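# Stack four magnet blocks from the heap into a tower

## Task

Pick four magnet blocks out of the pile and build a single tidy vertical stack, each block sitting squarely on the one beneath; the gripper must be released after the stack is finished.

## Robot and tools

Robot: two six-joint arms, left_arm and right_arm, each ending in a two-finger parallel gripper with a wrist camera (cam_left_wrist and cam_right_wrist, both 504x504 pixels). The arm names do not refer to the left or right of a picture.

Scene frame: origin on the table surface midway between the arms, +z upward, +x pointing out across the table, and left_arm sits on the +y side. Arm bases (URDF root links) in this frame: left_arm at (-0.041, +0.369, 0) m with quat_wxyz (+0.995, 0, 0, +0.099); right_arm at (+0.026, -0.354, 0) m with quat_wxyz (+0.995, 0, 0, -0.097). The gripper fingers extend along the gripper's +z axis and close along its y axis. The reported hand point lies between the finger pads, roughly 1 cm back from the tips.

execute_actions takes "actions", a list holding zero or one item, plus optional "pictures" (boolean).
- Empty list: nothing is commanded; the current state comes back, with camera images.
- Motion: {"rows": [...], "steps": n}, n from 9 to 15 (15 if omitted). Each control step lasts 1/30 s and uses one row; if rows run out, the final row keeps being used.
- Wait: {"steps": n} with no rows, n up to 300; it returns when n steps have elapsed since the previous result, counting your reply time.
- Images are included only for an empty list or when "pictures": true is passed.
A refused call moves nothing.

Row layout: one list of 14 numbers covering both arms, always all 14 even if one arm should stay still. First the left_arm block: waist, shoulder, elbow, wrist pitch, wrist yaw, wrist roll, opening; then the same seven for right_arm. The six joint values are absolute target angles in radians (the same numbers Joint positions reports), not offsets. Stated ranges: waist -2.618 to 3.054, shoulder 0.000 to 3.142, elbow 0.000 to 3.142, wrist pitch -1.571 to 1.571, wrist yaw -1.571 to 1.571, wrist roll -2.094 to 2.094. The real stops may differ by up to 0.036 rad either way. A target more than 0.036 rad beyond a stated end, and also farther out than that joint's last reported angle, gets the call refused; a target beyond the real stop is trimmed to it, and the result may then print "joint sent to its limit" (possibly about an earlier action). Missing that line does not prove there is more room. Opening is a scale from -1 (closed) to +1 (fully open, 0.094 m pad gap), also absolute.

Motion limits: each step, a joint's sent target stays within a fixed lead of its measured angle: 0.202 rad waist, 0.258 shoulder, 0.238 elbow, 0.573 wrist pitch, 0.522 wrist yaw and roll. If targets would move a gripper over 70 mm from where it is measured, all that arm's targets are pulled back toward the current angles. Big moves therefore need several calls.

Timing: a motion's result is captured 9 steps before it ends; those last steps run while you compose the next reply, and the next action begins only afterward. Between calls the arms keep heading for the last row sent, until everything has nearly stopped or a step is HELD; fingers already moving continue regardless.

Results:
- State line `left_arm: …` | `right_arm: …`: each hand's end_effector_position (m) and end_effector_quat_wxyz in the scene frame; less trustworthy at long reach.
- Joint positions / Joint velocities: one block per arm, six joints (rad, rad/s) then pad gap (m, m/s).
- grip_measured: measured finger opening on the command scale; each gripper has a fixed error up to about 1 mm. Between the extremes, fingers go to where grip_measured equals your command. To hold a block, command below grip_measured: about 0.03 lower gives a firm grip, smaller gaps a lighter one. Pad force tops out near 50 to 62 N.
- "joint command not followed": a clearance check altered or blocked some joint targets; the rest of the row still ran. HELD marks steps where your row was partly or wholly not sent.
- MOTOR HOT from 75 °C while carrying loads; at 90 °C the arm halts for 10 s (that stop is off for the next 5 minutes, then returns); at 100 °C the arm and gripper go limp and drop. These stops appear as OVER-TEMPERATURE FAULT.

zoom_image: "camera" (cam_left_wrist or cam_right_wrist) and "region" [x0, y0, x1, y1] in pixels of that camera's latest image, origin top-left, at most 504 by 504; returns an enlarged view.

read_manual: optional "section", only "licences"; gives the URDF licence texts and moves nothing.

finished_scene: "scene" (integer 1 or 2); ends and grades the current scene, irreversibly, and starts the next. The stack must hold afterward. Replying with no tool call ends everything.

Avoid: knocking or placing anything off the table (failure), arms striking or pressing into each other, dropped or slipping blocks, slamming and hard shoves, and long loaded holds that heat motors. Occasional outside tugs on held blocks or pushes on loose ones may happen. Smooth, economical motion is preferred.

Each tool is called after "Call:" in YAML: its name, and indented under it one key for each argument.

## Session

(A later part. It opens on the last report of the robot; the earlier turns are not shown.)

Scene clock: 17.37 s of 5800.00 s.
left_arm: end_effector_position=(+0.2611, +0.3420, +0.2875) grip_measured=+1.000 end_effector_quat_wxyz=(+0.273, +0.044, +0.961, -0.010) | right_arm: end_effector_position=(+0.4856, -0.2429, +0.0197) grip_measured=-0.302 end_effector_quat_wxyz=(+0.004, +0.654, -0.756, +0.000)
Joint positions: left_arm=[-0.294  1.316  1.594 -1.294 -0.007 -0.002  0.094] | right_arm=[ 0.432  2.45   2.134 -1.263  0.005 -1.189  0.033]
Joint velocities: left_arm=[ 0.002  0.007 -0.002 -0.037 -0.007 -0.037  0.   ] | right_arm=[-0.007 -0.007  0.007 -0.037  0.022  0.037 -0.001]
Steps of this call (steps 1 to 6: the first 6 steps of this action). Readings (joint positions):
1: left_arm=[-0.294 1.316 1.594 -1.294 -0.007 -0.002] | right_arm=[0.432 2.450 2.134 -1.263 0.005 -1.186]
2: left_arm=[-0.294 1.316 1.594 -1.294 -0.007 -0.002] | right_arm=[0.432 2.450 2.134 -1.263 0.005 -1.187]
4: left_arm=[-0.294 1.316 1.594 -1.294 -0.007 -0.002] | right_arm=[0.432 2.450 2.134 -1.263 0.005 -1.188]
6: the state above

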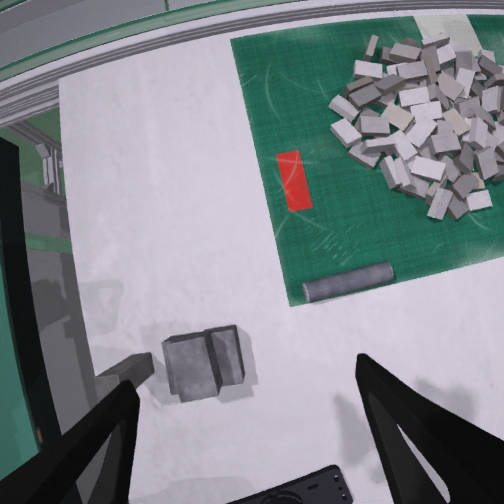

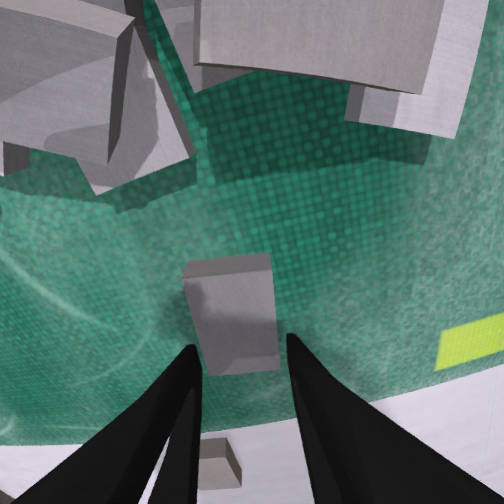

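Call:
execute_actions:
  actions:
    - {"rows":[[-0.3,1.3,1.6,-1.3,0,0,1,0.435,2.44,2.14,-1.265,0,-1.2,-0.53],[-0.3,1.3,1.6,-1.3,0,0,1,0.435,2.44,2.14,-1.265,0,-1.2,-0.53],[-0.3,1.3,1.6,-1.3,0,0,1,0.435,2.44,2.14,-1.265,0,-1.2,-0.53],[-0.3,1.3,1.6,-1.3,0,0,1,0.435,2.44,2.14,-1.265,0,-1.2,-0.53],[-0.3,1.3,1.6,-1.3,0,0,1,0.435,2.38,2.13,-1.265,0,-1.2,-0.53],[-0.3,1.3,1.6,-1.3,0,0,1,0.435,2.34,2.11,-1.265,0,-1.3,-0.53],[-0.3,1.3,1.6,-1.3,0,0,1,0.435,2.31,2.08,-1.265,0,-1.4,-0.53],[-0.3,1.3,1.6,-1.3,0,0,1,0.42,2.28,2.04,-1.25,0,-1.5,-0.53],[-0.3,1.3,1.6,-1.3,0,0,1,0.39,2.25,2,-1.24,0,-1.5,-0.53],[-0.3,1.3,1.6,-1.3,0,0,1,0.36,2.22,1.96,-1.23,0,-1.5,-0.53],[-0.3,1.3,1.6,-1.3,0,0,1,0.33,2.2,1.92,-1.22,0,-1.5,-0.53],[-0.3,1.3,1.6,-1.3,0,0,1,0.3,2.18,1.88,-1.2,0,-1.5,-0.53],[-0.3,1.3,1.6,-1.3,0,0,1,0.27,2.165,1.85,-1.19,0,-1.5,-0.53],[-0.3,1.3,1.6,-1.3,0,0,1,0.24,2.155,1.82,-1.17,0,-1.5,-0.53],[-0.3,1.3,1.6,-1.3,0,0,1,0.225,2.15,1.79,-1.155,0,-1.5,-0.53]]}

Call:
execute_actions:
  actions:
    - {"rows":[[-0.3,1.3,1.6,-1.3,0,0,1,0.216,2.15,1.77,-1.14,0,-1.5,-0.53],[-0.3,1.3,1.6,-1.3,0,0,1,0.216,2.15,1.75,-1.13,0,-1.5,-0.53],[-0.3,1.3,1.6,-1.3,0,0,1,0.216,2.15,1.73,-1.12,0,-1.5,-0.53]]}

Call:
execute_actions:
  actions:
    - {"steps":14}
  pictures: true

Scene clock: 18.40 s of 5800.00 s.
left_arm: end_effector_position=(+0.2611, +0.3420, +0.2875) grip_measured=+1.000 end_effector_quat_wxyz=(+0.273, +0.044, +0.961, -0.010) | right_arm: end_effector_position=(+0.4856, -0.2429, +0.0230) grip_measured=-0.493 end_effector_quat_wxyz=(+0.001, +0.661, -0.751, +0.002)
Joint positions: left_arm=[-0.294  1.316  1.594 -1.294 -0.007 -0.002  0.094] | right_arm=[ 0.432  2.439  2.128 -1.26   0.005 -1.206  0.024]
Joint velocities: left_arm=[-0.002 -0.007  0.012 -0.037  0.066  0.037  0.   ] | right_arm=[ 0.017 -0.31  -0.325  0.081  0.037 -0.593 -0.001]
Steps of this call (steps 1 to 9: the last 9 steps of your previous action; steps 10 to 15: the robot went on to your last target; steps 16 to 25: nothing new was sent; steps 26 to 31: the first 6 steps of this action). Readings (joint positions):
26: left_arm=[-0.294 1.316 1.594 -1.294 -0.007 -0.002] | right_arm=[0.432 2.450 2.134 -1.263 0.005 -1.190]
27: left_arm=[-0.294 1.316 1.594 -1.294 -0.007 -0.002] | right_arm=[0.432 2.450 2.134 -1.263 0.005 -1.190]
29: left_arm=[-0.294 1.316 1.594 -1.294 -0.007 -0.002] | right_arm=[0.432 2.450 2.134 -1.263 0.005 -1.190]
31: the state above

Scene clock: 18.90 s of 5800.00 s.
left_arm: end_effector_position=(+0.2611, +0.3420, +0.2875) grip_measured=+1.000 end_effector_quat_wxyz=(+0.273, +0.044, +0.961, -0.010) | right_arm: end_effector_position=(+0.4404, -0.3637, +0.0441) grip_measured=-0.493 end_effector_quat_wxyz=(+0.006, +0.667, -0.745, +0.005)
Joint positions: left_arm=[-0.294  1.316  1.594 -1.294 -0.007 -0.002  0.094] | right_arm=[ 0.176  2.162  1.741 -1.153  0.015 -1.479  0.024]
Joint velocities: left_arm=[ 0.022 -0.002 -0.022 -0.007 -0.022 -0.022  0.   ] | right_arm=[-0.002  0.12  -0.252  0.007  0.066 -0.022 -0.001]
Steps of this call (steps 1 to 9: the last 9 steps of your previous action; steps 10 to 15: the first 6 steps of this action). Readings (joint positions):
10: left_arm=[-0.294 1.316 1.594 -1.294 -0.007 -0.002] | right_arm=[0.263 2.160 1.835 -1.196 -0.004 -1.457]
11: left_arm=[-0.294 1.316 1.594 -1.294 -0.007 -0.002] | right_arm=[0.231 2.154 1.812 -1.183 -0.000 -1.464]
13: left_arm=[-0.294 1.316 1.594 -1.294 -0.007 -0.002] | right_arm=[0.187 2.154 1.769 -1.159 0.010 -1.473]
15: the state above

Scene clock: 19.37 s of 5800.00 s.
left_arm: end_effector_position=(+0.2611, +0.3420, +0.2875) grip_measured=+1.000 end_effector_quat_wxyz=(+0.273, +0.044, +0.961, -0.010) | right_arm: end_effector_position=(+0.4432, -0.3459, +0.0391) grip_measured=-0.493 end_effector_quat_wxyz=(+0.001, +0.686, -0.728, +0.005)
Joint positions: left_arm=[-0.294  1.316  1.594 -1.294 -0.007 -0.002  0.094] | right_arm=[ 0.216  2.168  1.731 -1.128  0.008 -1.49   0.024]
Joint velocities: left_arm=[-0.007 -0.007 -0.007  0.022 -0.066 -0.007  0.   ] | right_arm=[ 0.002  0.017 -0.012  0.007 -0.007  0.066 -0.   ]
Kept back: nothing.
Steps of this call (steps 1 to 9: the last 9 steps of your previous action; steps 10 to 14: the robot went on to your last target). Readings (joint positions):
1: left_arm=[-0.294 1.316 1.594 -1.294 -0.007 -0.002] | right_arm=[0.180 2.165 1.734 -1.151 0.016 -1.481]
2: left_arm=[-0.294 1.316 1.594 -1.294 -0.007 -0.002] | right_arm=[0.186 2.167 1.731 -1.149 0.016 -1.483]
4: left_arm=[-0.294 1.316 1.594 -1.294 -0.007 -0.002] | right_arm=[0.201 2.168 1.731 -1.143 0.014 -1.486]
8: left_arm=[-0.294 1.316 1.594 -1.294 -0.007 -0.002] | right_arm=[0.216 2.168 1.731 -1.133 0.009 -1.488]
14: the state above

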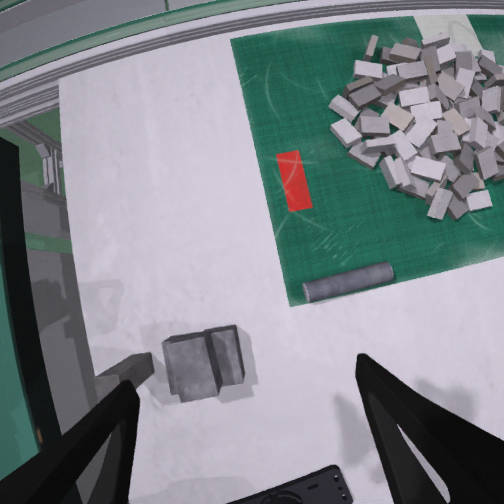

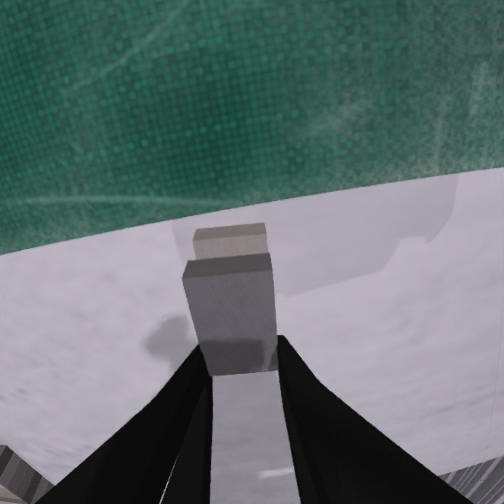

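Call:
execute_actions:
  actions:
    - {"rows":[[-0.3,1.3,1.6,-1.3,0,0,1,0.216,2.18,1.735,-1.105,0,-1.46,-0.53],[-0.3,1.3,1.6,-1.3,0,0,1,0.216,2.18,1.735,-1.105,0,-1.46,-0.53],[-0.3,1.3,1.6,-1.3,0,0,1,0.216,2.19,1.735,-1.105,0,-1.46,-0.53]]}

Call:
execute_actions:
  actions:
    - {"steps":11}
  pictures: true

Scene clock: 19.83 s of 5800.00 s.
left_arm: end_effector_position=(+0.2611, +0.3420, +0.2875) grip_measured=+1.000 end_effector_quat_wxyz=(+0.273, +0.044, +0.961, -0.010) | right_arm: end_effector_position=(+0.4447, -0.3459, +0.0320) grip_measured=-0.493 end_effector_quat_wxyz=(+0.003, +0.680, -0.733, +0.003)
Joint positions: left_arm=[-0.294  1.316  1.594 -1.294 -0.007 -0.002  0.094] | right_arm=[ 0.216  2.186  1.731 -1.116  0.008 -1.475  0.024]
Joint velocities: left_arm=[-0.007 -0.007  0.007 -0.007 -0.066  0.037  0.   ] | right_arm=[-0.007  0.129 -0.007 -0.022 -0.007 -0.007 -0.   ]
Steps of this call (steps 1 to 8: the robot went on to your last target; steps 9 to 14: the first 6 steps of this action). Readings (joint positions):
9: left_arm=[-0.294 1.316 1.594 -1.294 -0.007 -0.002] | right_arm=[0.216 2.169 1.731 -1.126 0.008 -1.487]
10: left_arm=[-0.294 1.316 1.594 -1.294 -0.007 -0.002] | right_arm=[0.216 2.170 1.731 -1.123 0.008 -1.484]
12: left_arm=[-0.294 1.316 1.594 -1.294 -0.007 -0.002] | right_arm=[0.216 2.177 1.731 -1.118 0.008 -1.478]
14: the state above

Scene clock: 20.20 s of 5800.00 s.
left_arm: end_effector_position=(+0.2611, +0.3420, +0.2875) grip_measured=+1.000 end_effector_quat_wxyz=(+0.273, +0.044, +0.961, -0.010) | right_arm: end_effector_position=(+0.4448, -0.3459, +0.0285) grip_measured=-0.493 end_effector_quat_wxyz=(+0.005, +0.679, -0.735, +0.001)
Joint positions: left_arm=[-0.294  1.316  1.594 -1.294 -0.007 -0.002  0.094] | right_arm=[ 0.216  2.195  1.731 -1.112  0.008 -1.47   0.024]
Joint velocities: left_arm=[ 0.002  0.002  0.017  0.007 -0.11  -0.051  0.   ] | right_arm=[-0.002  0.012  0.002  0.022  0.037  0.022  0.001]
Kept back: nothing.
Steps of this call (steps 1 to 9: the last 9 steps of your previous action; steps 10 to 11: the robot went on to your last target). Readings (joint positions):
1: left_arm=[-0.294 1.316 1.594 -1.294 -0.007 -0.002] | right_arm=[0.216 2.190 1.731 -1.115 0.008 -1.474]
2: left_arm=[-0.294 1.316 1.594 -1.294 -0.007 -0.002] | right_arm=[0.216 2.193 1.731 -1.114 0.008 -1.473]
4: left_arm=[-0.294 1.316 1.594 -1.294 -0.007 -0.002] | right_arm=[0.216 2.195 1.731 -1.114 0.008 -1.472]
8: left_arm=[-0.294 1.316 1.594 -1.294 -0.007 -0.002] | right_arm=[0.216 2.195 1.731 -1.112 0.008 -1.471]
11: the state above

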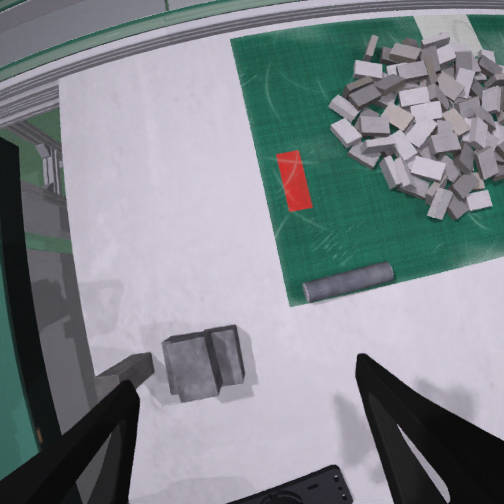

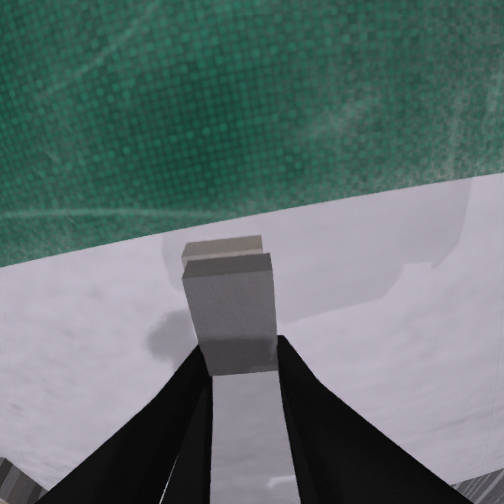

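Call:
execute_actions:
  actions:
    - {"rows":[[-0.3,1.3,1.6,-1.3,0,0,1,0.216,2.18,1.735,-1.115,0,-1.47,-0.2],[-0.3,1.3,1.6,-1.3,0,0,1,0.216,2.18,1.735,-1.115,0,-1.47,-0.2],[-0.3,1.3,1.6,-1.3,0,0,1,0.216,2.18,1.735,-1.115,0,-1.47,-0.2],[-0.3,1.3,1.6,-1.3,0,0,1,0.216,2.12,1.75,-1.15,0,-1.47,-0.2],[-0.3,1.3,1.6,-1.3,0,0,1,0.216,2.1,1.77,-1.19,0,-1.47,-0.2]],"steps":11}

Call:
execute_actions:
  actions:
    - {"rows":[[-0.3,1.3,1.6,-1.3,0,0,1,0.26,2.12,1.8,-1.21,0,-1.47,-0.2],[-0.3,1.3,1.6,-1.3,0,0,1,0.31,2.135,1.83,-1.23,0,-1.47,-0.2],[-0.3,1.3,1.6,-1.3,0,0,1,0.36,2.15,1.86,-1.25,0,-1.47,-0.2],[-0.3,1.3,1.6,-1.3,0,0,1,0.41,2.165,1.89,-1.26,0,-1.47,-0.2],[-0.3,1.3,1.6,-1.3,0,0,1,0.46,2.18,1.92,-1.26,0,-1.47,-0.2],[-0.3,1.3,1.6,-1.3,0,0,1,0.51,2.195,1.95,-1.26,0,-1.47,-0.2],[-0.3,1.3,1.6,-1.3,0,0,1,0.55,2.21,1.97,-1.26,0,-1.47,-0.2],[-0.3,1.3,1.6,-1.3,0,0,1,0.59,2.22,1.983,-1.26,0,-1.47,-0.2],[-0.3,1.3,1.6,-1.3,0,0,1,0.62,2.23,1.983,-1.26,0,-1.47,-0.2],[-0.3,1.3,1.6,-1.3,0,0,1,0.645,2.24,1.983,-1.26,0,-1.47,-0.2],[-0.3,1.3,1.6,-1.3,0,0,1,0.665,2.25,1.983,-1.26,0,-1.47,-0.2],[-0.3,1.3,1.6,-1.3,0,0,1,0.675,2.26,1.983,-1.26,0,-1.47,-0.2],[-0.3,1.3,1.6,-1.3,0,0,1,0.684,2.268,1.983,-1.26,0,-1.47,-0.2]]}

Call:
execute_actions:
  actions:
    - {"steps":22}
  pictures: true

Scene clock: 21.30 s of 5800.00 s.
left_arm: end_effector_position=(+0.2611, +0.3420, +0.2875) grip_measured=+1.000 end_effector_quat_wxyz=(+0.273, +0.044, +0.961, -0.010) | right_arm: end_effector_position=(+0.4448, -0.3459, +0.0285) grip_measured=-0.230 end_effector_quat_wxyz=(+0.005, +0.678, -0.735, +0.001)
Joint positions: left_arm=[-0.294  1.316  1.594 -1.294 -0.007 -0.002  0.094] | right_arm=[ 0.216  2.195  1.731 -1.112  0.008 -1.47   0.036]
Joint velocities: left_arm=[-0.012  0.002 -0.012  0.007 -0.139 -0.007  0.   ] | right_arm=[-0.012 -0.002 -0.012  0.022 -0.007  0.007  0.056]
Steps of this call (steps 1 to 15: the robot went on to your last target; steps 16 to 31: nothing new was sent; steps 32 to 33: the first 2 steps of this action). Readings (joint positions):
32: left_arm=[-0.294 1.316 1.594 -1.294 -0.007 -0.002] | right_arm=[0.216 2.195 1.731 -1.112 0.008 -1.470]
33: the state above

Scene clock: 21.80 s of 5800.00 s.
left_arm: end_effector_position=(+0.2611, +0.3420, +0.2875) grip_measured=+1.000 end_effector_quat_wxyz=(+0.273, +0.044, +0.961, -0.010) | right_arm: end_effector_position=(+0.4546, -0.2876, +0.0766) grip_measured=-0.202 end_effector_quat_wxyz=(-0.019, +0.727, -0.686, +0.026)
Joint positions: left_arm=[-0.294  1.316  1.594 -1.294 -0.007 -0.002  0.094] | right_arm=[ 0.355  2.16   1.866 -1.216  0.018 -1.47   0.037]
Joint velocities: left_arm=[-0.007  0.012 -0.017  0.007  0.007  0.037  0.   ] | right_arm=[ 1.302  0.325  0.672 -0.007 -0.022 -0.022  0.   ]
Steps of this call (steps 1 to 9: the last 9 steps of your previous action; steps 10 to 15: the first 6 steps of this action). Readings (joint positions):
10: left_arm=[-0.294 1.316 1.594 -1.294 -0.007 -0.002] | right_arm=[0.219 2.120 1.754 -1.173 0.009 -1.470]
11: left_arm=[-0.294 1.316 1.594 -1.294 -0.007 -0.002] | right_arm=[0.227 2.122 1.769 -1.184 0.011 -1.470]
13: left_arm=[-0.294 1.316 1.594 -1.294 -0.007 -0.002] | right_arm=[0.274 2.139 1.816 -1.209 0.017 -1.470]
15: the state above

Scene clock: 22.53 s of 5800.00 s.
left_arm: end_effector_position=(+0.2611, +0.3420, +0.2875) grip_measured=+1.000 end_effector_quat_wxyz=(+0.273, +0.044, +0.961, -0.010) | right_arm: end_effector_position=(+0.4193, -0.1464, +0.0506) grip_measured=-0.202 end_effector_quat_wxyz=(-0.003, +0.829, -0.559, +0.002)
Joint positions: left_arm=[-0.294  1.316  1.594 -1.294 -0.007 -0.002  0.094] | right_arm=[ 0.679  2.28   1.961 -1.246  0.    -1.47   0.037]
Joint velocities: left_arm=[-0.002 -0.022 -0.002  0.007  0.022  0.066  0.   ] | right_arm=[-0.012 -0.007 -0.017 -0.095 -0.037  0.037  0.   ]
Kept back: nothing.
Steps of this call (steps 1 to 9: the last 9 steps of your previous action; steps 10 to 22: the robot went on to your last target). Readings (joint positions):
1: left_arm=[-0.294 1.316 1.594 -1.294 -0.007 -0.002] | right_arm=[0.403 2.172 1.890 -1.217 0.018 -1.470]
2: left_arm=[-0.294 1.316 1.594 -1.294 -0.007 -0.002] | right_arm=[0.453 2.184 1.912 -1.217 0.018 -1.470]
4: left_arm=[-0.294 1.316 1.594 -1.294 -0.007 -0.002] | right_arm=[0.556 2.210 1.947 -1.217 0.016 -1.470]
8: left_arm=[-0.294 1.316 1.594 -1.294 -0.007 -0.002] | right_arm=[0.712 2.253 1.961 -1.222 -0.001 -1.470]
22: the state above

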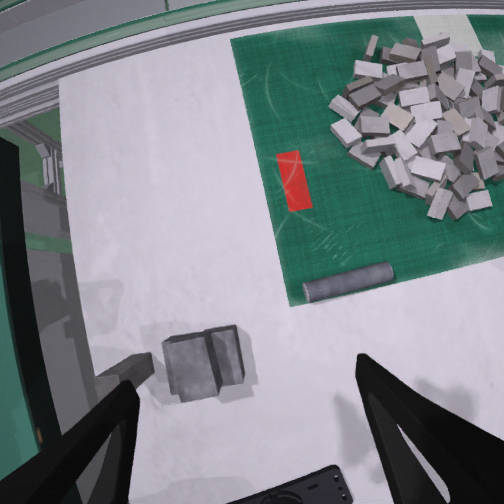

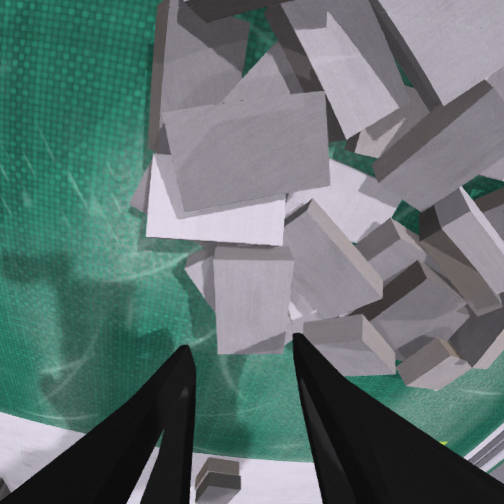

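Call:
execute_actions:
  actions:
    - {"rows":[[-0.3,1.3,1.6,-1.3,0,0,1,0.68,2.27,1.965,-1.215,0,-1.36,-0.33],[-0.3,1.3,1.6,-1.3,0,0,1,0.68,2.27,1.965,-1.215,0,-1.36,-0.33],[-0.3,1.3,1.6,-1.3,0,0,1,0.68,2.295,1.965,-1.21,0,-1.36,-0.33],[-0.3,1.3,1.6,-1.3,0,0,1,0.68,2.3,1.965,-1.21,0,-1.36,-0.33],[-0.3,1.3,1.6,-1.3,0,0,1,0.68,2.305,1.965,-1.205,0,-1.36,-0.33],[-0.3,1.3,1.6,-1.3,0,0,1,0.68,2.31,1.965,-1.203,0,-1.36,-0.33],[-0.3,1.3,1.6,-1.3,0,0,1,0.68,2.32,1.965,-1.203,0,-1.36,-0.33]]}

Call:
execute_actions:
  actions:
    - {"steps":14}
  pictures: true

Scene clock: 23.17 s of 5800.00 s.
left_arm: end_effector_position=(+0.2611, +0.3420, +0.2875) grip_measured=+1.000 end_effector_quat_wxyz=(+0.273, +0.044, +0.961, -0.010) | right_arm: end_effector_position=(+0.4234, -0.1442, +0.0466) grip_measured=-0.328 end_effector_quat_wxyz=(-0.008, +0.808, -0.589, +0.004)
Joint positions: left_arm=[-0.294  1.316  1.594 -1.294 -0.007 -0.002  0.094] | right_arm=[ 0.679  2.29   1.961 -1.224  0.    -1.397  0.032]
Joint velocities: left_arm=[-0.002 -0.007 -0.007  0.037 -0.066 -0.022  0.   ] | right_arm=[ 0.002  0.12   0.022  0.095 -0.081  0.198 -0.   ]
Steps of this call (steps 1 to 13: the robot went on to your last target; steps 14 to 19: the first 6 steps of this action). Readings (joint positions):
14: left_arm=[-0.294 1.316 1.594 -1.294 -0.007 -0.002] | right_arm=[0.679 2.280 1.961 -1.245 0.000 -1.454]
15: left_arm=[-0.294 1.316 1.594 -1.294 -0.007 -0.002] | right_arm=[0.679 2.280 1.961 -1.241 0.000 -1.437]
17: left_arm=[-0.294 1.316 1.594 -1.294 -0.007 -0.002] | right_arm=[0.679 2.282 1.961 -1.232 0.000 -1.413]
19: the state above

Scene clock: 23.63 s of 5800.00 s.
left_arm: end_effector_position=(+0.2611, +0.3420, +0.2875) grip_measured=+1.000 end_effector_quat_wxyz=(+0.273, +0.044, +0.961, -0.010) | right_arm: end_effector_position=(+0.4234, -0.1442, +0.0321) grip_measured=-0.328 end_effector_quat_wxyz=(+0.002, +0.800, -0.600, -0.001)
Joint positions: left_arm=[-0.294  1.316  1.594 -1.294 -0.007 -0.002  0.094] | right_arm=[ 0.679  2.324  1.961 -1.214  0.    -1.371  0.032]
Joint velocities: left_arm=[-0.002 -0.007  0.002 -0.007 -0.037 -0.037  0.   ] | right_arm=[ 0.007 -0.007  0.012  0.007 -0.081 -0.022  0.   ]
Kept back: nothing.
Steps of this call (steps 1 to 9: the last 9 steps of your previous action; steps 10 to 14: the robot went on to your last target). Readings (joint positions):
1: left_arm=[-0.294 1.316 1.594 -1.294 -0.007 -0.002] | right_arm=[0.679 2.295 1.961 -1.221 0.000 -1.392]
2: left_arm=[-0.294 1.316 1.594 -1.294 -0.007 -0.002] | right_arm=[0.679 2.302 1.961 -1.219 0.000 -1.387]
4: left_arm=[-0.294 1.316 1.594 -1.294 -0.007 -0.002] | right_arm=[0.679 2.314 1.961 -1.218 0.000 -1.381]
8: left_arm=[-0.294 1.316 1.594 -1.294 -0.007 -0.002] | right_arm=[0.679 2.324 1.961 -1.214 0.000 -1.374]
14: the state above

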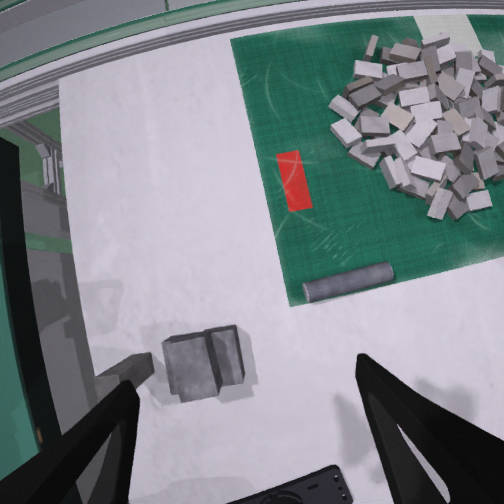

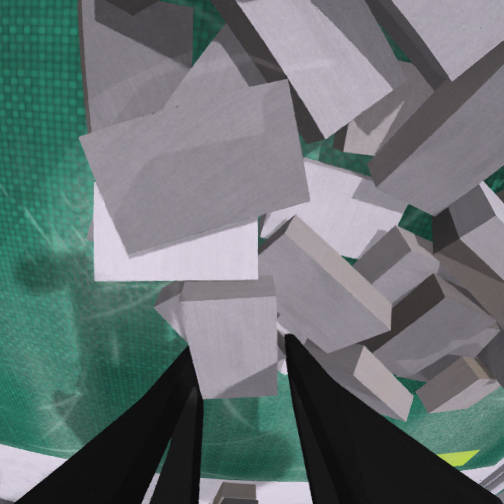

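Call:
execute_actions:
  actions:
    - {"rows":[[-0.3,1.3,1.6,-1.3,0,0,1,0.68,2.31,1.965,-1.22,0,-1.37,-0.45],[-0.3,1.3,1.6,-1.3,0,0,1,0.68,2.31,1.965,-1.22,0,-1.37,-0.53],[-0.3,1.3,1.6,-1.3,0,0,1,0.68,2.31,1.965,-1.22,0,-1.37,-0.53],[-0.3,1.3,1.6,-1.3,0,0,1,0.68,2.31,1.965,-1.22,0,-1.37,-0.53],[-0.3,1.3,1.6,-1.3,0,0,1,0.68,2.31,1.965,-1.22,0,-1.37,-0.53],[-0.3,1.3,1.6,-1.3,0,0,1,0.68,2.26,1.95,-1.24,0,-1.37,-0.53],[-0.3,1.3,1.6,-1.3,0,0,1,0.68,2.23,1.93,-1.24,0,-1.37,-0.53],[-0.3,1.3,1.6,-1.3,0,0,1,0.68,2.2,1.91,-1.24,0,-1.37,-0.53],[-0.3,1.3,1.6,-1.3,0,0,1,0.68,2.18,1.89,-1.24,0,-1.37,-0.53],[-0.3,1.3,1.6,-1.3,0,0,1,0.66,2.165,1.87,-1.24,0,-1.4,-0.53],[-0.3,1.3,1.6,-1.3,0,0,1,0.63,2.155,1.85,-1.24,0,-1.46,-0.53],[-0.3,1.3,1.6,-1.3,0,0,1,0.59,2.15,1.83,-1.24,0,-1.46,-0.53],[-0.3,1.3,1.6,-1.3,0,0,1,0.55,2.15,1.83,-1.24,0,-1.46,-0.53],[-0.3,1.3,1.6,-1.3,0,0,1,0.51,2.15,1.83,-1.24,0,-1.46,-0.53],[-0.3,1.3,1.6,-1.3,0,0,1,0.47,2.15,1.83,-1.24,0,-1.46,-0.53]]}

Call:
execute_actions:
  actions:
    - {"rows":[[-0.3,1.3,1.6,-1.3,0,0,1,0.43,2.15,1.83,-1.24,0,-1.46,-0.53],[-0.3,1.3,1.6,-1.3,0,0,1,0.39,2.15,1.83,-1.24,0,-1.46,-0.53],[-0.3,1.3,1.6,-1.3,0,0,1,0.35,2.15,1.83,-1.24,0,-1.46,-0.53],[-0.3,1.3,1.6,-1.3,0,0,1,0.32,2.15,1.83,-1.24,0,-1.46,-0.53],[-0.3,1.3,1.6,-1.3,0,0,1,0.29,2.15,1.83,-1.24,0,-1.46,-0.53],[-0.3,1.3,1.6,-1.3,0,0,1,0.27,2.15,1.83,-1.22,0,-1.46,-0.53],[-0.3,1.3,1.6,-1.3,0,0,1,0.25,2.15,1.81,-1.2,0,-1.46,-0.53],[-0.3,1.3,1.6,-1.3,0,0,1,0.238,2.15,1.79,-1.18,0,-1.46,-0.53],[-0.3,1.3,1.6,-1.3,0,0,1,0.238,2.15,1.772,-1.165,0,-1.46,-0.53]]}

Call:
execute_actions:
  actions:
    - {"steps":20}
  pictures: true

Scene clock: 24.83 s of 5800.00 s.
left_arm: end_effector_position=(+0.2611, +0.3420, +0.2875) grip_measured=+1.000 end_effector_quat_wxyz=(+0.273, +0.044, +0.961, -0.010) | right_arm: end_effector_position=(+0.4221, -0.1455, +0.0329) grip_measured=-0.481 end_effector_quat_wxyz=(+0.006, +0.800, -0.600, -0.001)
Joint positions: left_arm=[-0.294  1.316  1.594 -1.294 -0.007 -0.002  0.094] | right_arm=[ 0.679  2.321  1.96  -1.22   0.003 -1.37   0.024]
Joint velocities: left_arm=[ 0.002 -0.007 -0.022 -0.007  0.007 -0.037  0.   ] | right_arm=[-0.007 -0.061 -0.081  0.007  0.007  0.007 -0.   ]
Steps of this call (steps 1 to 30: the robot went on to your last target; steps 31 to 36: the first 6 steps of this action). Readings (joint positions):
31: left_arm=[-0.294 1.316 1.594 -1.294 -0.007 -0.002] | right_arm=[0.679 2.324 1.961 -1.214 0.002 -1.370]
32: left_arm=[-0.294 1.316 1.594 -1.294 -0.007 -0.002] | right_arm=[0.679 2.324 1.961 -1.219 0.003 -1.370]
34: left_arm=[-0.294 1.316 1.594 -1.294 -0.007 -0.002] | right_arm=[0.679 2.324 1.961 -1.220 0.003 -1.370]
36: the state above

Scene clock: 25.33 s of 5800.00 s.
left_arm: end_effector_position=(+0.2611, +0.3420, +0.2875) grip_measured=+1.000 end_effector_quat_wxyz=(+0.273, +0.044, +0.961, -0.010) | right_arm: end_effector_position=(+0.4470, -0.3052, +0.0642) grip_measured=-0.481 end_effector_quat_wxyz=(-0.005, +0.702, -0.712, +0.003)
Joint positions: left_arm=[-0.294  1.316  1.594 -1.294 -0.007 -0.002  0.094] | right_arm=[ 0.308  2.174  1.841 -1.225 -0.001 -1.443  0.024]
Joint velocities: left_arm=[-0.007  0.012 -0.007  0.066 -0.007 -0.125  0.   ] | right_arm=[-1.248  0.012 -0.027  0.037  0.168 -0.081  0.001]
Steps of this call (steps 1 to 9: the last 9 steps of your previous action; steps 10 to 15: the first 6 steps of this action). Readings (joint positions):
10: left_arm=[-0.294 1.316 1.594 -1.294 -0.007 -0.002] | right_arm=[0.551 2.174 1.846 -1.233 -0.012 -1.430]
11: left_arm=[-0.294 1.316 1.594 -1.294 -0.007 -0.002] | right_arm=[0.505 2.174 1.846 -1.232 -0.012 -1.435]
13: left_arm=[-0.294 1.316 1.594 -1.294 -0.007 -0.002] | right_arm=[0.403 2.174 1.843 -1.227 -0.009 -1.440]
15: the state above

Scene clock: 26.00 s of 5800.00 s.
left_arm: end_effector_position=(+0.2611, +0.3420, +0.2875) grip_measured=+1.000 end_effector_quat_wxyz=(+0.273, +0.044, +0.961, -0.010) | right_arm: end_effector_position=(+0.4439, -0.3360, +0.0474) grip_measured=-0.481 end_effector_quat_wxyz=(+0.003, +0.680, -0.733, +0.003)
Joint positions: left_arm=[-0.294  1.316  1.594 -1.294 -0.007 -0.002  0.094] | right_arm=[ 0.24   2.174  1.774 -1.172  0.009 -1.45   0.024]
Joint velocities: left_arm=[ 0.002 -0.007 -0.002  0.037 -0.037 -0.051  0.   ] | right_arm=[ 0.002 -0.022 -0.017 -0.022  0.066 -0.007 -0.001]
Kept back: nothing.
Steps of this call (steps 1 to 9: the last 9 steps of your previous action; steps 10 to 20: the robot went on to your last target). Readings (joint positions):
1: left_arm=[-0.294 1.316 1.594 -1.294 -0.007 -0.002] | right_arm=[0.269 2.174 1.836 -1.219 0.005 -1.445]
2: left_arm=[-0.294 1.316 1.594 -1.294 -0.007 -0.002] | right_arm=[0.237 2.174 1.828 -1.209 0.010 -1.445]
4: left_arm=[-0.294 1.316 1.594 -1.294 -0.007 -0.002] | right_arm=[0.199 2.174 1.801 -1.188 0.019 -1.446]
8: left_arm=[-0.294 1.316 1.594 -1.294 -0.007 -0.002] | right_arm=[0.208 2.174 1.774 -1.183 0.022 -1.449]
20: the state above

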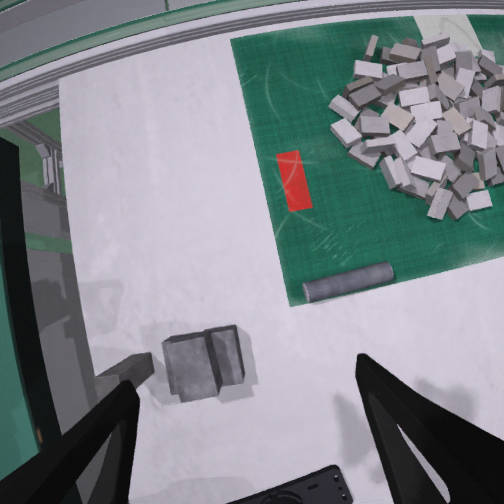

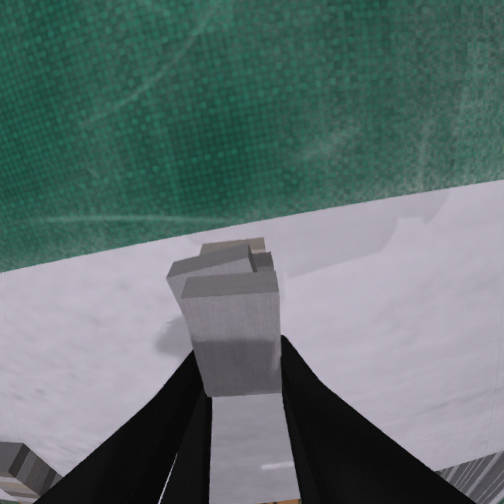

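Call:
execute_actions:
  actions:
    - {"rows":[[-0.3,1.3,1.6,-1.3,0,0,1,0.238,2.185,1.775,-1.165,0,-1.45,-0.53]],"steps":10}

Call:
execute_actions:
  actions:
    - {"rows":[[-0.3,1.3,1.6,-1.3,0,0,1,0.238,2.165,1.775,-1.17,0,-1.45,0.2]]}
  pictures: true

Scene clock: 26.37 s of 5800.00 s.
left_arm: end_effector_position=(+0.2611, +0.3420, +0.2875) grip_measured=+1.000 end_effector_quat_wxyz=(+0.273, +0.044, +0.961, -0.010) | right_arm: end_effector_position=(+0.4440, -0.3360, +0.0470) grip_measured=-0.481 end_effector_quat_wxyz=(+0.004, +0.680, -0.733, +0.003)
Joint positions: left_arm=[-0.294  1.316  1.594 -1.294 -0.007 -0.002  0.094] | right_arm=[ 0.24   2.175  1.774 -1.172  0.009 -1.45   0.024]
Joint velocities: left_arm=[-0.027  0.002  0.002  0.037 -0.037 -0.066  0.   ] | right_arm=[ 0.027  0.022 -0.007  0.051  0.007  0.022 -0.   ]
Steps of this call (steps 1 to 10: the robot went on to your last target; step 11: the first step of this action). Readings (joint positions):
11: the state above

Scene clock: 26.87 s of 5800.00 s.
left_arm: end_effector_position=(+0.2611, +0.3420, +0.2875) grip_measured=+1.000 end_effector_quat_wxyz=(+0.273, +0.044, +0.961, -0.010) | right_arm: end_effector_position=(+0.4432, -0.3360, +0.0415) grip_measured=+0.198 end_effector_quat_wxyz=(+0.009, +0.680, -0.733, -0.001)
Joint positions: left_arm=[-0.294  1.316  1.594 -1.294 -0.007 -0.002  0.094] | right_arm=[ 0.24   2.189  1.774 -1.17   0.009 -1.45   0.056]
Joint velocities: left_arm=[-0.017  0.002  0.007  0.022 -0.007  0.007  0.   ] | right_arm=[-0.012 -0.012  0.012 -0.037  0.066  0.037  0.002]
Steps of this call (steps 1 to 9: the last 9 steps of your previous action; steps 10 to 15: the first 6 steps of this action). Readings (joint positions):
10: left_arm=[-0.294 1.316 1.594 -1.294 -0.007 -0.002] | right_arm=[0.240 2.189 1.774 -1.170 0.009 -1.450]
11: left_arm=[-0.294 1.316 1.594 -1.294 -0.007 -0.002] | right_arm=[0.240 2.189 1.774 -1.170 0.009 -1.450]
13: left_arm=[-0.294 1.316 1.594 -1.294 -0.007 -0.002] | right_arm=[0.240 2.189 1.774 -1.170 0.009 -1.450]
15: the state above

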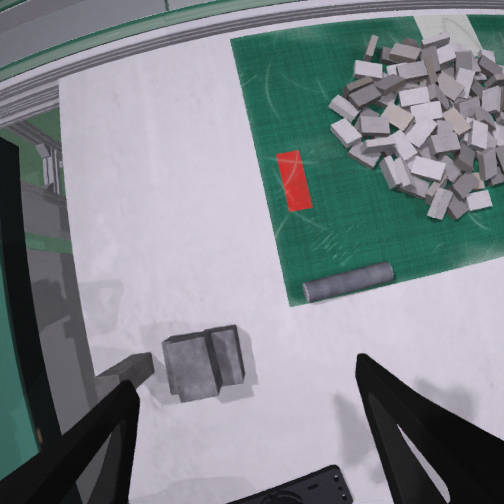

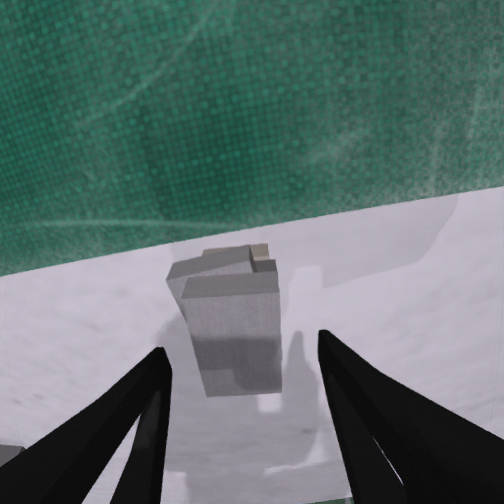

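Call:
execute_actions:
  actions:
    - {"rows":[[-0.3,1.3,1.6,-1.3,0,0,1,0.256,2.175,1.75,-1.13,0,-1.44,0.2],[-0.3,1.3,1.6,-1.3,0,0,1,0.256,2.175,1.735,-1.11,0,-1.44,0.2],[-0.3,1.3,1.6,-1.3,0,0,1,0.256,2.175,1.72,-1.095,0,-1.44,0.2],[-0.3,1.3,1.6,-1.3,0,0,1,0.256,2.175,1.705,-1.08,0,-1.44,0.2],[-0.3,1.3,1.6,-1.3,0,0,1,0.256,2.175,1.69,-1.06,0,-1.44,0.2],[-0.3,1.3,1.6,-1.3,0,0,1,0.256,2.175,1.675,-1.04,0,-1.44,0.2]]}

Call:
execute_actions:
  actions:
    - {"rows":[[-0.3,1.3,1.6,-1.3,0,0,1,0.25,2.175,1.68,-1.04,0,-1.44,0],[-0.3,1.3,1.6,-1.3,0,0,1,0.25,2.175,1.68,-1.04,0,-1.44,-0.1],[-0.3,1.3,1.6,-1.3,0,0,1,0.25,2.175,1.68,-1.04,0,-1.44,-0.2],[-0.3,1.3,1.6,-1.3,0,0,1,0.25,2.175,1.68,-1.05,0,-1.44,-0.25],[-0.3,1.3,1.6,-1.3,0,0,1,0.25,2.175,1.68,-1.05,0,-1.44,-0.3],[-0.3,1.3,1.6,-1.3,0,0,1,0.25,2.175,1.68,-1.05,0,-1.44,-0.35],[-0.3,1.3,1.6,-1.3,0,0,1,0.25,2.175,1.68,-1.05,0,-1.44,-0.4],[-0.3,1.3,1.6,-1.3,0,0,1,0.25,2.175,1.68,-1.05,0,-1.44,-0.45],[-0.3,1.3,1.6,-1.3,0,0,1,0.25,2.175,1.68,-1.05,0,-1.44,-0.51]]}

Call:
execute_actions:
  actions:
    - {"rows":[[-0.3,1.3,1.6,-1.3,0,0,1,0.25,2.175,1.68,-1.05,0,-1.44,1]]}
  pictures: true

Scene clock: 27.87 s of 5800.00 s.
left_arm: end_effector_position=(+0.2611, +0.3420, +0.2875) grip_measured=+1.000 end_effector_quat_wxyz=(+0.273, +0.044, +0.961, -0.010) | right_arm: end_effector_position=(+0.4419, -0.3335, +0.0267) grip_measured=+0.198 end_effector_quat_wxyz=(+0.006, +0.682, -0.731, +0.001)
Joint positions: left_arm=[-0.294  1.316  1.594 -1.294 -0.007 -0.002  0.094] | right_arm=[ 0.246  2.189  1.714 -1.103  0.009 -1.45   0.056]
Joint velocities: left_arm=[-0.002 -0.007 -0.012  0.066  0.051 -0.007  0.   ] | right_arm=[ 0.022 -0.017 -0.462  0.388 -0.066 -0.007  0.   ]
Steps of this call (steps 1 to 9: the last 9 steps of your previous action; steps 10 to 15: the robot went on to your last target; steps 16 to 24: nothing new was sent; steps 25 to 30: the first 6 steps of this action). Readings (joint positions):
25: left_arm=[-0.294 1.316 1.594 -1.294 -0.007 -0.002] | right_arm=[0.241 2.189 1.771 -1.166 0.009 -1.450]
26: left_arm=[-0.294 1.316 1.594 -1.294 -0.007 -0.002] | right_arm=[0.241 2.189 1.766 -1.156 0.009 -1.450]
28: left_arm=[-0.294 1.316 1.594 -1.294 -0.007 -0.002] | right_arm=[0.244 2.189 1.745 -1.130 0.009 -1.450]
30: the state above

Scene clock: 28.37 s of 5800.00 s.
left_arm: end_effector_position=(+0.2611, +0.3420, +0.2875) grip_measured=+1.000 end_effector_quat_wxyz=(+0.273, +0.044, +0.961, -0.010) | right_arm: end_effector_position=(+0.4448, -0.3326, +0.0189) grip_measured=-0.326 end_effector_quat_wxyz=(-0.002, +0.683, -0.731, +0.008)
Joint positions: left_arm=[-0.294  1.316  1.594 -1.294 -0.007 -0.002  0.094] | right_arm=[ 0.248  2.189  1.682 -1.051  0.009 -1.449  0.032]
Joint velocities: left_arm=[-0.022  0.002 -0.002 -0.051 -0.022 -0.095  0.   ] | right_arm=[ 0.002  0.007  0.012  0.022  0.007 -0.051 -0.045]
Steps of this call (steps 1 to 9: the last 9 steps of your previous action; steps 10 to 15: the first 6 steps of this action). Readings (joint positions):
10: left_arm=[-0.294 1.316 1.594 -1.294 -0.007 -0.002] | right_arm=[0.248 2.189 1.682 -1.054 0.009 -1.449]
11: left_arm=[-0.294 1.316 1.594 -1.294 -0.007 -0.002] | right_arm=[0.248 2.189 1.682 -1.052 0.009 -1.449]
13: left_arm=[-0.294 1.316 1.594 -1.294 -0.007 -0.002] | right_arm=[0.248 2.189 1.682 -1.051 0.009 -1.449]
15: the state above

Scene clock: 28.87 s of 5800.00 s.
left_arm: end_effector_position=(+0.2611, +0.3420, +0.2875) grip_measured=+1.000 end_effector_quat_wxyz=(+0.273, +0.044, +0.961, -0.010) | right_arm: end_effector_position=(+0.4450, -0.3325, +0.0189) grip_measured=+0.972 end_effector_quat_wxyz=(-0.002, +0.682, -0.731, +0.008)
Joint positions: left_arm=[-0.294  1.316  1.594 -1.294 -0.007 -0.002  0.094] | right_arm=[ 0.248  2.189  1.682 -1.05   0.008 -1.449  0.093]
Joint velocities: left_arm=[-0.002 -0.012  0.017  0.022 -0.037 -0.007  0.   ] | right_arm=[-0.002  0.002 -0.012 -0.022  0.007 -0.007  0.057]
Steps of this call (steps 1 to 9: the last 9 steps of your previous action; steps 10 to 15: the first 6 steps of this action). Readings (joint positions):
10: left_arm=[-0.294 1.316 1.594 -1.294 -0.007 -0.002] | right_arm=[0.248 2.189 1.682 -1.050 0.008 -1.449]
11: left_arm=[-0.294 1.316 1.594 -1.294 -0.007 -0.002] | right_arm=[0.248 2.189 1.682 -1.050 0.008 -1.449]
13: left_arm=[-0.294 1.316 1.594 -1.294 -0.007 -0.002] | right_arm=[0.248 2.189 1.682 -1.050 0.008 -1.449]
15: the state above

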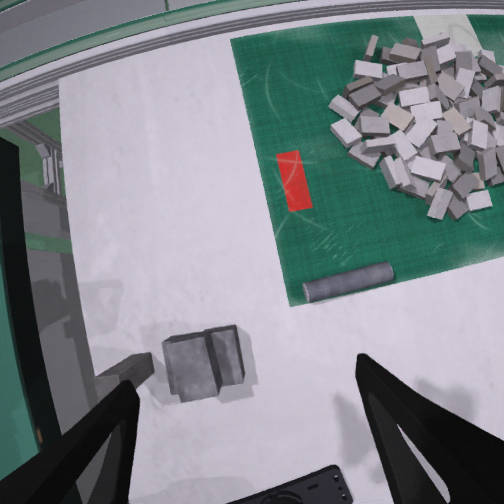

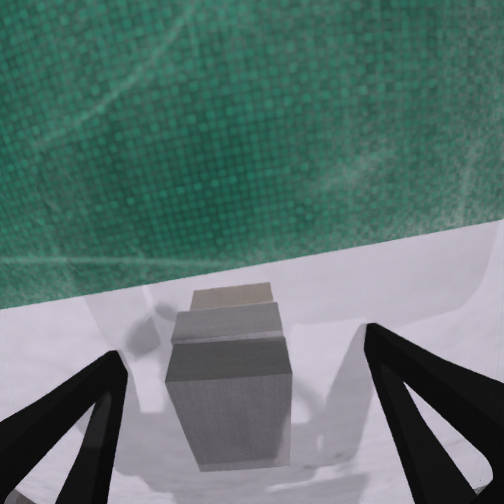

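Call:
execute_actions:
  actions:
    - {"rows":[[-0.3,1.3,1.6,-1.3,0,0,1,0.25,2.175,1.68,-1.05,0,0.12,1]],"steps":15}

Call:
execute_actions:
  actions:
    - {"steps":25}
  pictures: true

Scene clock: 31.87 s of 5800.00 s.
left_arm: end_effector_position=(+0.2611, +0.3420, +0.2875) grip_measured=+1.000 end_effector_quat_wxyz=(+0.273, +0.044, +0.961, -0.010) | right_arm: end_effector_position=(+0.4450, -0.3325, +0.0189) grip_measured=+1.000 end_effector_quat_wxyz=(+0.005, -0.447, +0.895, -0.007)
Joint positions: left_arm=[-0.294  1.316  1.594 -1.294 -0.007 -0.002  0.094] | right_arm=[ 0.248  2.189  1.682 -1.05   0.008 -0.872  0.094]
Joint velocities: left_arm=[ 0.007  0.012 -0.017 -0.007 -0.022 -0.066  0.   ] | right_arm=[-0.012 -0.007 -0.012  0.037  0.022  2.835  0.   ]
Steps of this call (steps 1 to 9: the last 9 steps of your previous action; steps 10 to 15: the robot went on to your last target; steps 16 to 84: nothing new was sent; steps 85 to 90: the first 6 steps of this action). Readings (joint positions):
85: left_arm=[-0.294 1.316 1.594 -1.294 -0.007 -0.002] | right_arm=[0.248 2.189 1.682 -1.051 0.008 -1.368]
86: left_arm=[-0.294 1.316 1.594 -1.294 -0.007 -0.002] | right_arm=[0.248 2.189 1.682 -1.050 0.008 -1.268]
88: left_arm=[-0.294 1.316 1.594 -1.294 -0.007 -0.002] | right_arm=[0.248 2.189 1.682 -1.050 0.008 -1.070]
90: the state above

Scene clock: 32.70 s of 5800.00 s.
left_arm: end_effector_position=(+0.2611, +0.3420, +0.2875) grip_measured=+1.000 end_effector_quat_wxyz=(+0.273, +0.044, +0.961, -0.010) | right_arm: end_effector_position=(+0.4450, -0.3320, +0.0189) grip_measured=+1.000 end_effector_quat_wxyz=(+0.007, +0.026, +1.000, -0.002)
Joint positions: left_arm=[-0.294  1.316  1.594 -1.294 -0.007 -0.002  0.094] | right_arm=[ 0.248  2.189  1.682 -1.05   0.006  0.105  0.094]
Joint velocities: left_arm=[-0.017 -0.002 -0.002 -0.007 -0.037  0.007  0.   ] | right_arm=[-0.007 -0.012  0.007  0.022 -0.037  0.066  0.   ]
Kept back: nothing.
Steps of this call (steps 1 to 9: the last 9 steps of your previous action; steps 10 to 25: the robot went on to your last target). Readings (joint positions):
1: left_arm=[-0.294 1.316 1.594 -1.294 -0.007 -0.002] | right_arm=[0.248 2.189 1.682 -1.050 0.008 -0.774]
2: left_arm=[-0.294 1.316 1.594 -1.294 -0.007 -0.002] | right_arm=[0.248 2.189 1.682 -1.050 0.008 -0.674]
4: left_arm=[-0.294 1.316 1.594 -1.294 -0.007 -0.002] | right_arm=[0.248 2.189 1.682 -1.050 0.008 -0.476]
8: left_arm=[-0.294 1.316 1.594 -1.294 -0.007 -0.002] | right_arm=[0.248 2.189 1.682 -1.050 0.008 -0.140]
25: the state above

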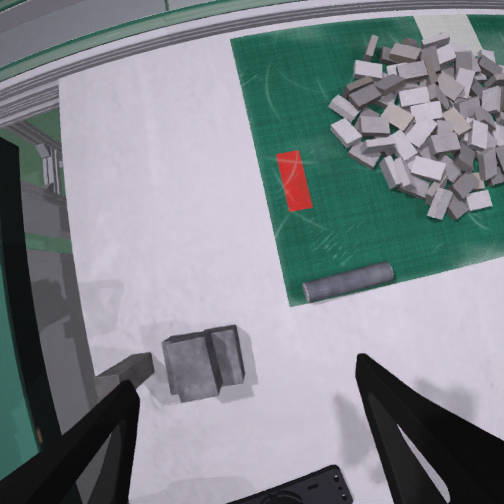

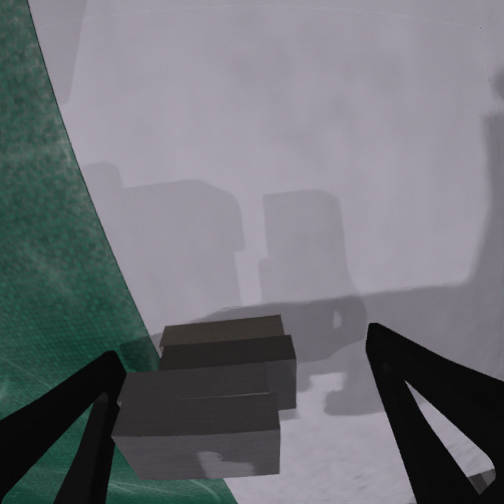

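Four blocks. Squeeze.

Call:
execute_actions:
  actions:
    - {"rows":[[-0.3,1.3,1.6,-1.3,0,0,1,0.26,2.175,1.68,-1.05,0,0.1,0.8],[-0.3,1.3,1.6,-1.3,0,0,1,0.265,2.175,1.68,-1.05,0,0.1,0.7],[-0.3,1.3,1.6,-1.3,0,0,1,0.27,2.175,1.68,-1.05,0,0.1,0.6],[-0.3,1.3,1.6,-1.3,0,0,1,0.27,2.175,1.68,-1.05,0,0.1,0.5],[-0.3,1.3,1.6,-1.3,0,0,1,0.27,2.175,1.68,-1.05,0,0.1,0.4],[-0.3,1.3,1.6,-1.3,0,0,1,0.27,2.175,1.68,-1.05,0,0.1,0.3],[-0.3,1.3,1.6,-1.3,0,0,1,0.27,2.175,1.68,-1.05,0,0.1,0.2],[-0.3,1.3,1.6,-1.3,0,0,1,0.27,2.175,1.68,-1.05,0,0.1,0.1],[-0.3,1.3,1.6,-1.3,0,0,1,0.27,2.175,1.68,-1.05,0,0.1,0],[-0.3,1.3,1.6,-1.3,0,0,1,0.27,2.175,1.68,-1.05,0,0.1,-0.14]],"steps":15}

Call:
execute_actions:
  actions:
    - {"steps":20}
  pictures: true

Call:
execute_actions:
  actions:
    - {"rows":[[-0.3,1.3,1.6,-1.3,0,0,1,0.27,2.175,1.68,-1.05,0,0.1,1]],"steps":10}

Call:
execute_actions:
  actions:
    - {"steps":15}
  pictures: true

Scene clock: 33.73 s of 5800.00 s.
left_arm: end_effector_position=(+0.2611, +0.3420, +0.2875) grip_measured=+1.000 end_effector_quat_wxyz=(+0.273, +0.044, +0.961, -0.010) | right_arm: end_effector_position=(+0.4447, -0.3281, +0.0189) grip_measured=+0.347 end_effector_quat_wxyz=(+0.007, +0.023, +1.000, -0.002)
Joint positions: left_arm=[-0.294  1.316  1.594 -1.294 -0.007 -0.002  0.094] | right_arm=[ 0.257  2.189  1.682 -1.05   0.006  0.11   0.063]
Joint velocities: left_arm=[-0.002 -0.012  0.012 -0.022 -0.051 -0.051  0.   ] | right_arm=[ 0.061  0.002  0.002 -0.037  0.051 -0.022 -0.092]
Steps of this call (steps 1 to 25: the robot went on to your last target; steps 26 to 31: the first 6 steps of this action). Readings (joint positions):
26: left_arm=[-0.294 1.316 1.594 -1.294 -0.007 -0.002] | right_arm=[0.248 2.189 1.682 -1.050 0.006 0.110]
27: left_arm=[-0.294 1.316 1.594 -1.294 -0.007 -0.002] | right_arm=[0.249 2.189 1.682 -1.050 0.006 0.110]
29: left_arm=[-0.294 1.316 1.594 -1.294 -0.007 -0.002] | right_arm=[0.252 2.189 1.682 -1.050 0.006 0.110]
31: the state above

Scene clock: 34.40 s of 5800.00 s.
left_arm: end_effector_position=(+0.2611, +0.3420, +0.2875) grip_measured=+1.000 end_effector_quat_wxyz=(+0.273, +0.044, +0.961, -0.010) | right_arm: end_effector_position=(+0.4445, -0.3247, +0.0189) grip_measured=-0.125 end_effector_quat_wxyz=(+0.007, +0.020, +1.000, -0.001)
Joint positions: left_arm=[-0.294  1.316  1.594 -1.294 -0.007 -0.002  0.094] | right_arm=[ 0.265  2.189  1.682 -1.05   0.003  0.109  0.041]
Joint velocities: left_arm=[ 0.002  0.007  0.017  0.007  0.022 -0.022  0.   ] | right_arm=[-0.002 -0.012  0.017  0.022 -0.022  0.066 -0.001]
Kept back: nothing.
Steps of this call (steps 1 to 9: the last 9 steps of your previous action; steps 10 to 15: the robot went on to your last target; steps 16 to 20: nothing new was sent). Readings (joint positions):
1: left_arm=[-0.294 1.316 1.594 -1.294 -0.007 -0.002] | right_arm=[0.260 2.189 1.682 -1.050 0.006 0.110]
2: left_arm=[-0.294 1.316 1.594 -1.294 -0.007 -0.002] | right_arm=[0.262 2.189 1.682 -1.050 0.004 0.110]
4: left_arm=[-0.294 1.316 1.594 -1.294 -0.007 -0.002] | right_arm=[0.265 2.189 1.682 -1.050 0.003 0.110]
8: left_arm=[-0.294 1.316 1.594 -1.294 -0.007 -0.002] | right_arm=[0.265 2.189 1.682 -1.050 0.003 0.109]
20: the state above
All arms were judged still, so your last target was given up. Only a new action makes them travel on or press farther. Fingers that are still opening or closing keep moving.

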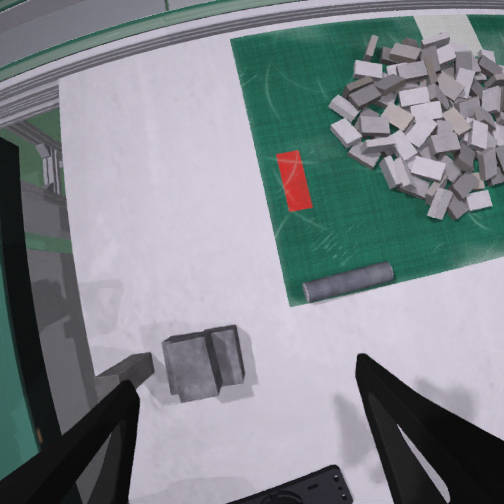

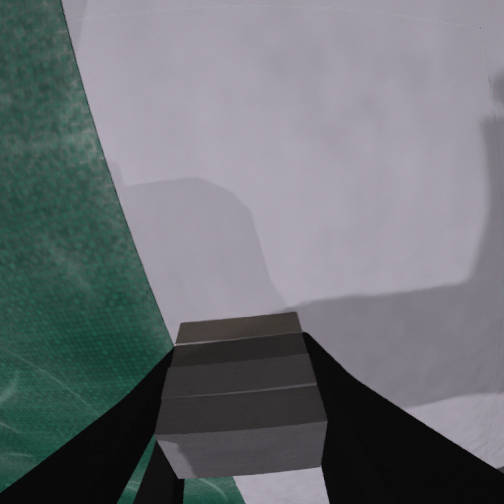

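Scene clock: 34.43 s of 5800.00 s.
left_arm: end_effector_position=(+0.2611, +0.3420, +0.2875) grip_measured=+1.000 end_effector_quat_wxyz=(+0.273, +0.044, +0.961, -0.010) | right_arm: end_effector_position=(+0.4445, -0.3247, +0.0189) grip_measured=+0.057 end_effector_quat_wxyz=(+0.007, +0.020, +1.000, -0.001)
Joint positions: left_arm=[-0.294  1.316  1.594 -1.294 -0.007 -0.002  0.094] | right_arm=[ 0.265  2.189  1.682 -1.05   0.003  0.109  0.05 ]
Joint velocities: left_arm=[ 0.017 -0.012 -0.007  0.022  0.007 -0.037  0.   ] | right_arm=[-0.002 -0.012 -0.002 -0.051  0.037  0.051  0.421]
Steps of this call (step 1: the first step of this action). Readings (joint positions):
1: the state above

Scene clock: 34.93 s of 5800.00 s.
left_arm: end_effector_position=(+0.2611, +0.3420, +0.2875) grip_measured=+1.000 end_effector_quat_wxyz=(+0.273, +0.044, +0.961, -0.010) | right_arm: end_effector_position=(+0.4445, -0.3247, +0.0189) grip_measured=+1.000 end_effector_quat_wxyz=(+0.007, +0.020, +1.000, -0.001)
Joint positions: left_arm=[-0.294  1.316  1.594 -1.294 -0.007 -0.002  0.094] | right_arm=[ 0.265  2.189  1.682 -1.05   0.003  0.109  0.094]
Joint velocities: left_arm=[-0.012 -0.017  0.002  0.037 -0.095  0.051  0.   ] | right_arm=[-0.012  0.012 -0.002 -0.007 -0.066  0.007 -0.   ]
Kept back: nothing.
Steps of this call (steps 1 to 9: the last 9 steps of your previous action; steps 10 to 15: the robot went on to your last target). Readings (joint positions):
1: left_arm=[-0.294 1.316 1.594 -1.294 -0.007 -0.002] | right_arm=[0.265 2.189 1.682 -1.050 0.003 0.109]
2: left_arm=[-0.294 1.316 1.594 -1.294 -0.007 -0.002] | right_arm=[0.265 2.189 1.682 -1.050 0.003 0.109]
4: left_arm=[-0.294 1.316 1.594 -1.294 -0.007 -0.002] | right_arm=[0.265 2.189 1.682 -1.050 0.003 0.109]
8: left_arm=[-0.294 1.316 1.594 -1.294 -0.007 -0.002] | right_arm=[0.265 2.189 1.682 -1.050 0.003 0.109]
15: the state above
All arms were judged still, so your last target was given up. Only a new action makes them travel on or press farther. Fingers that are still opening or closing keep moving.

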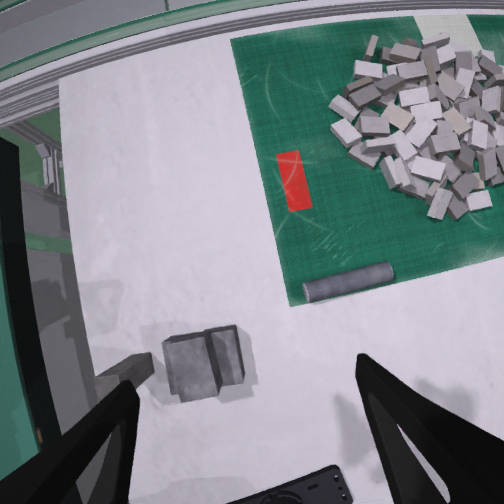

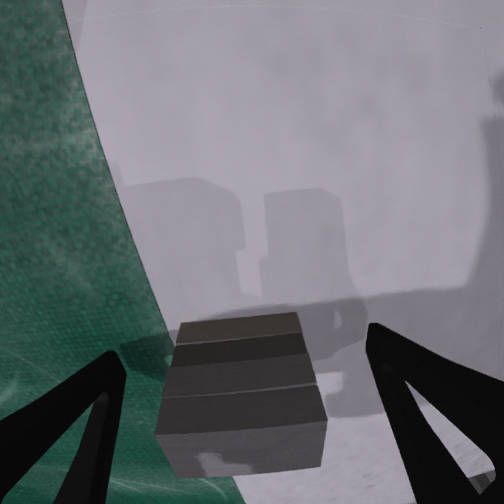

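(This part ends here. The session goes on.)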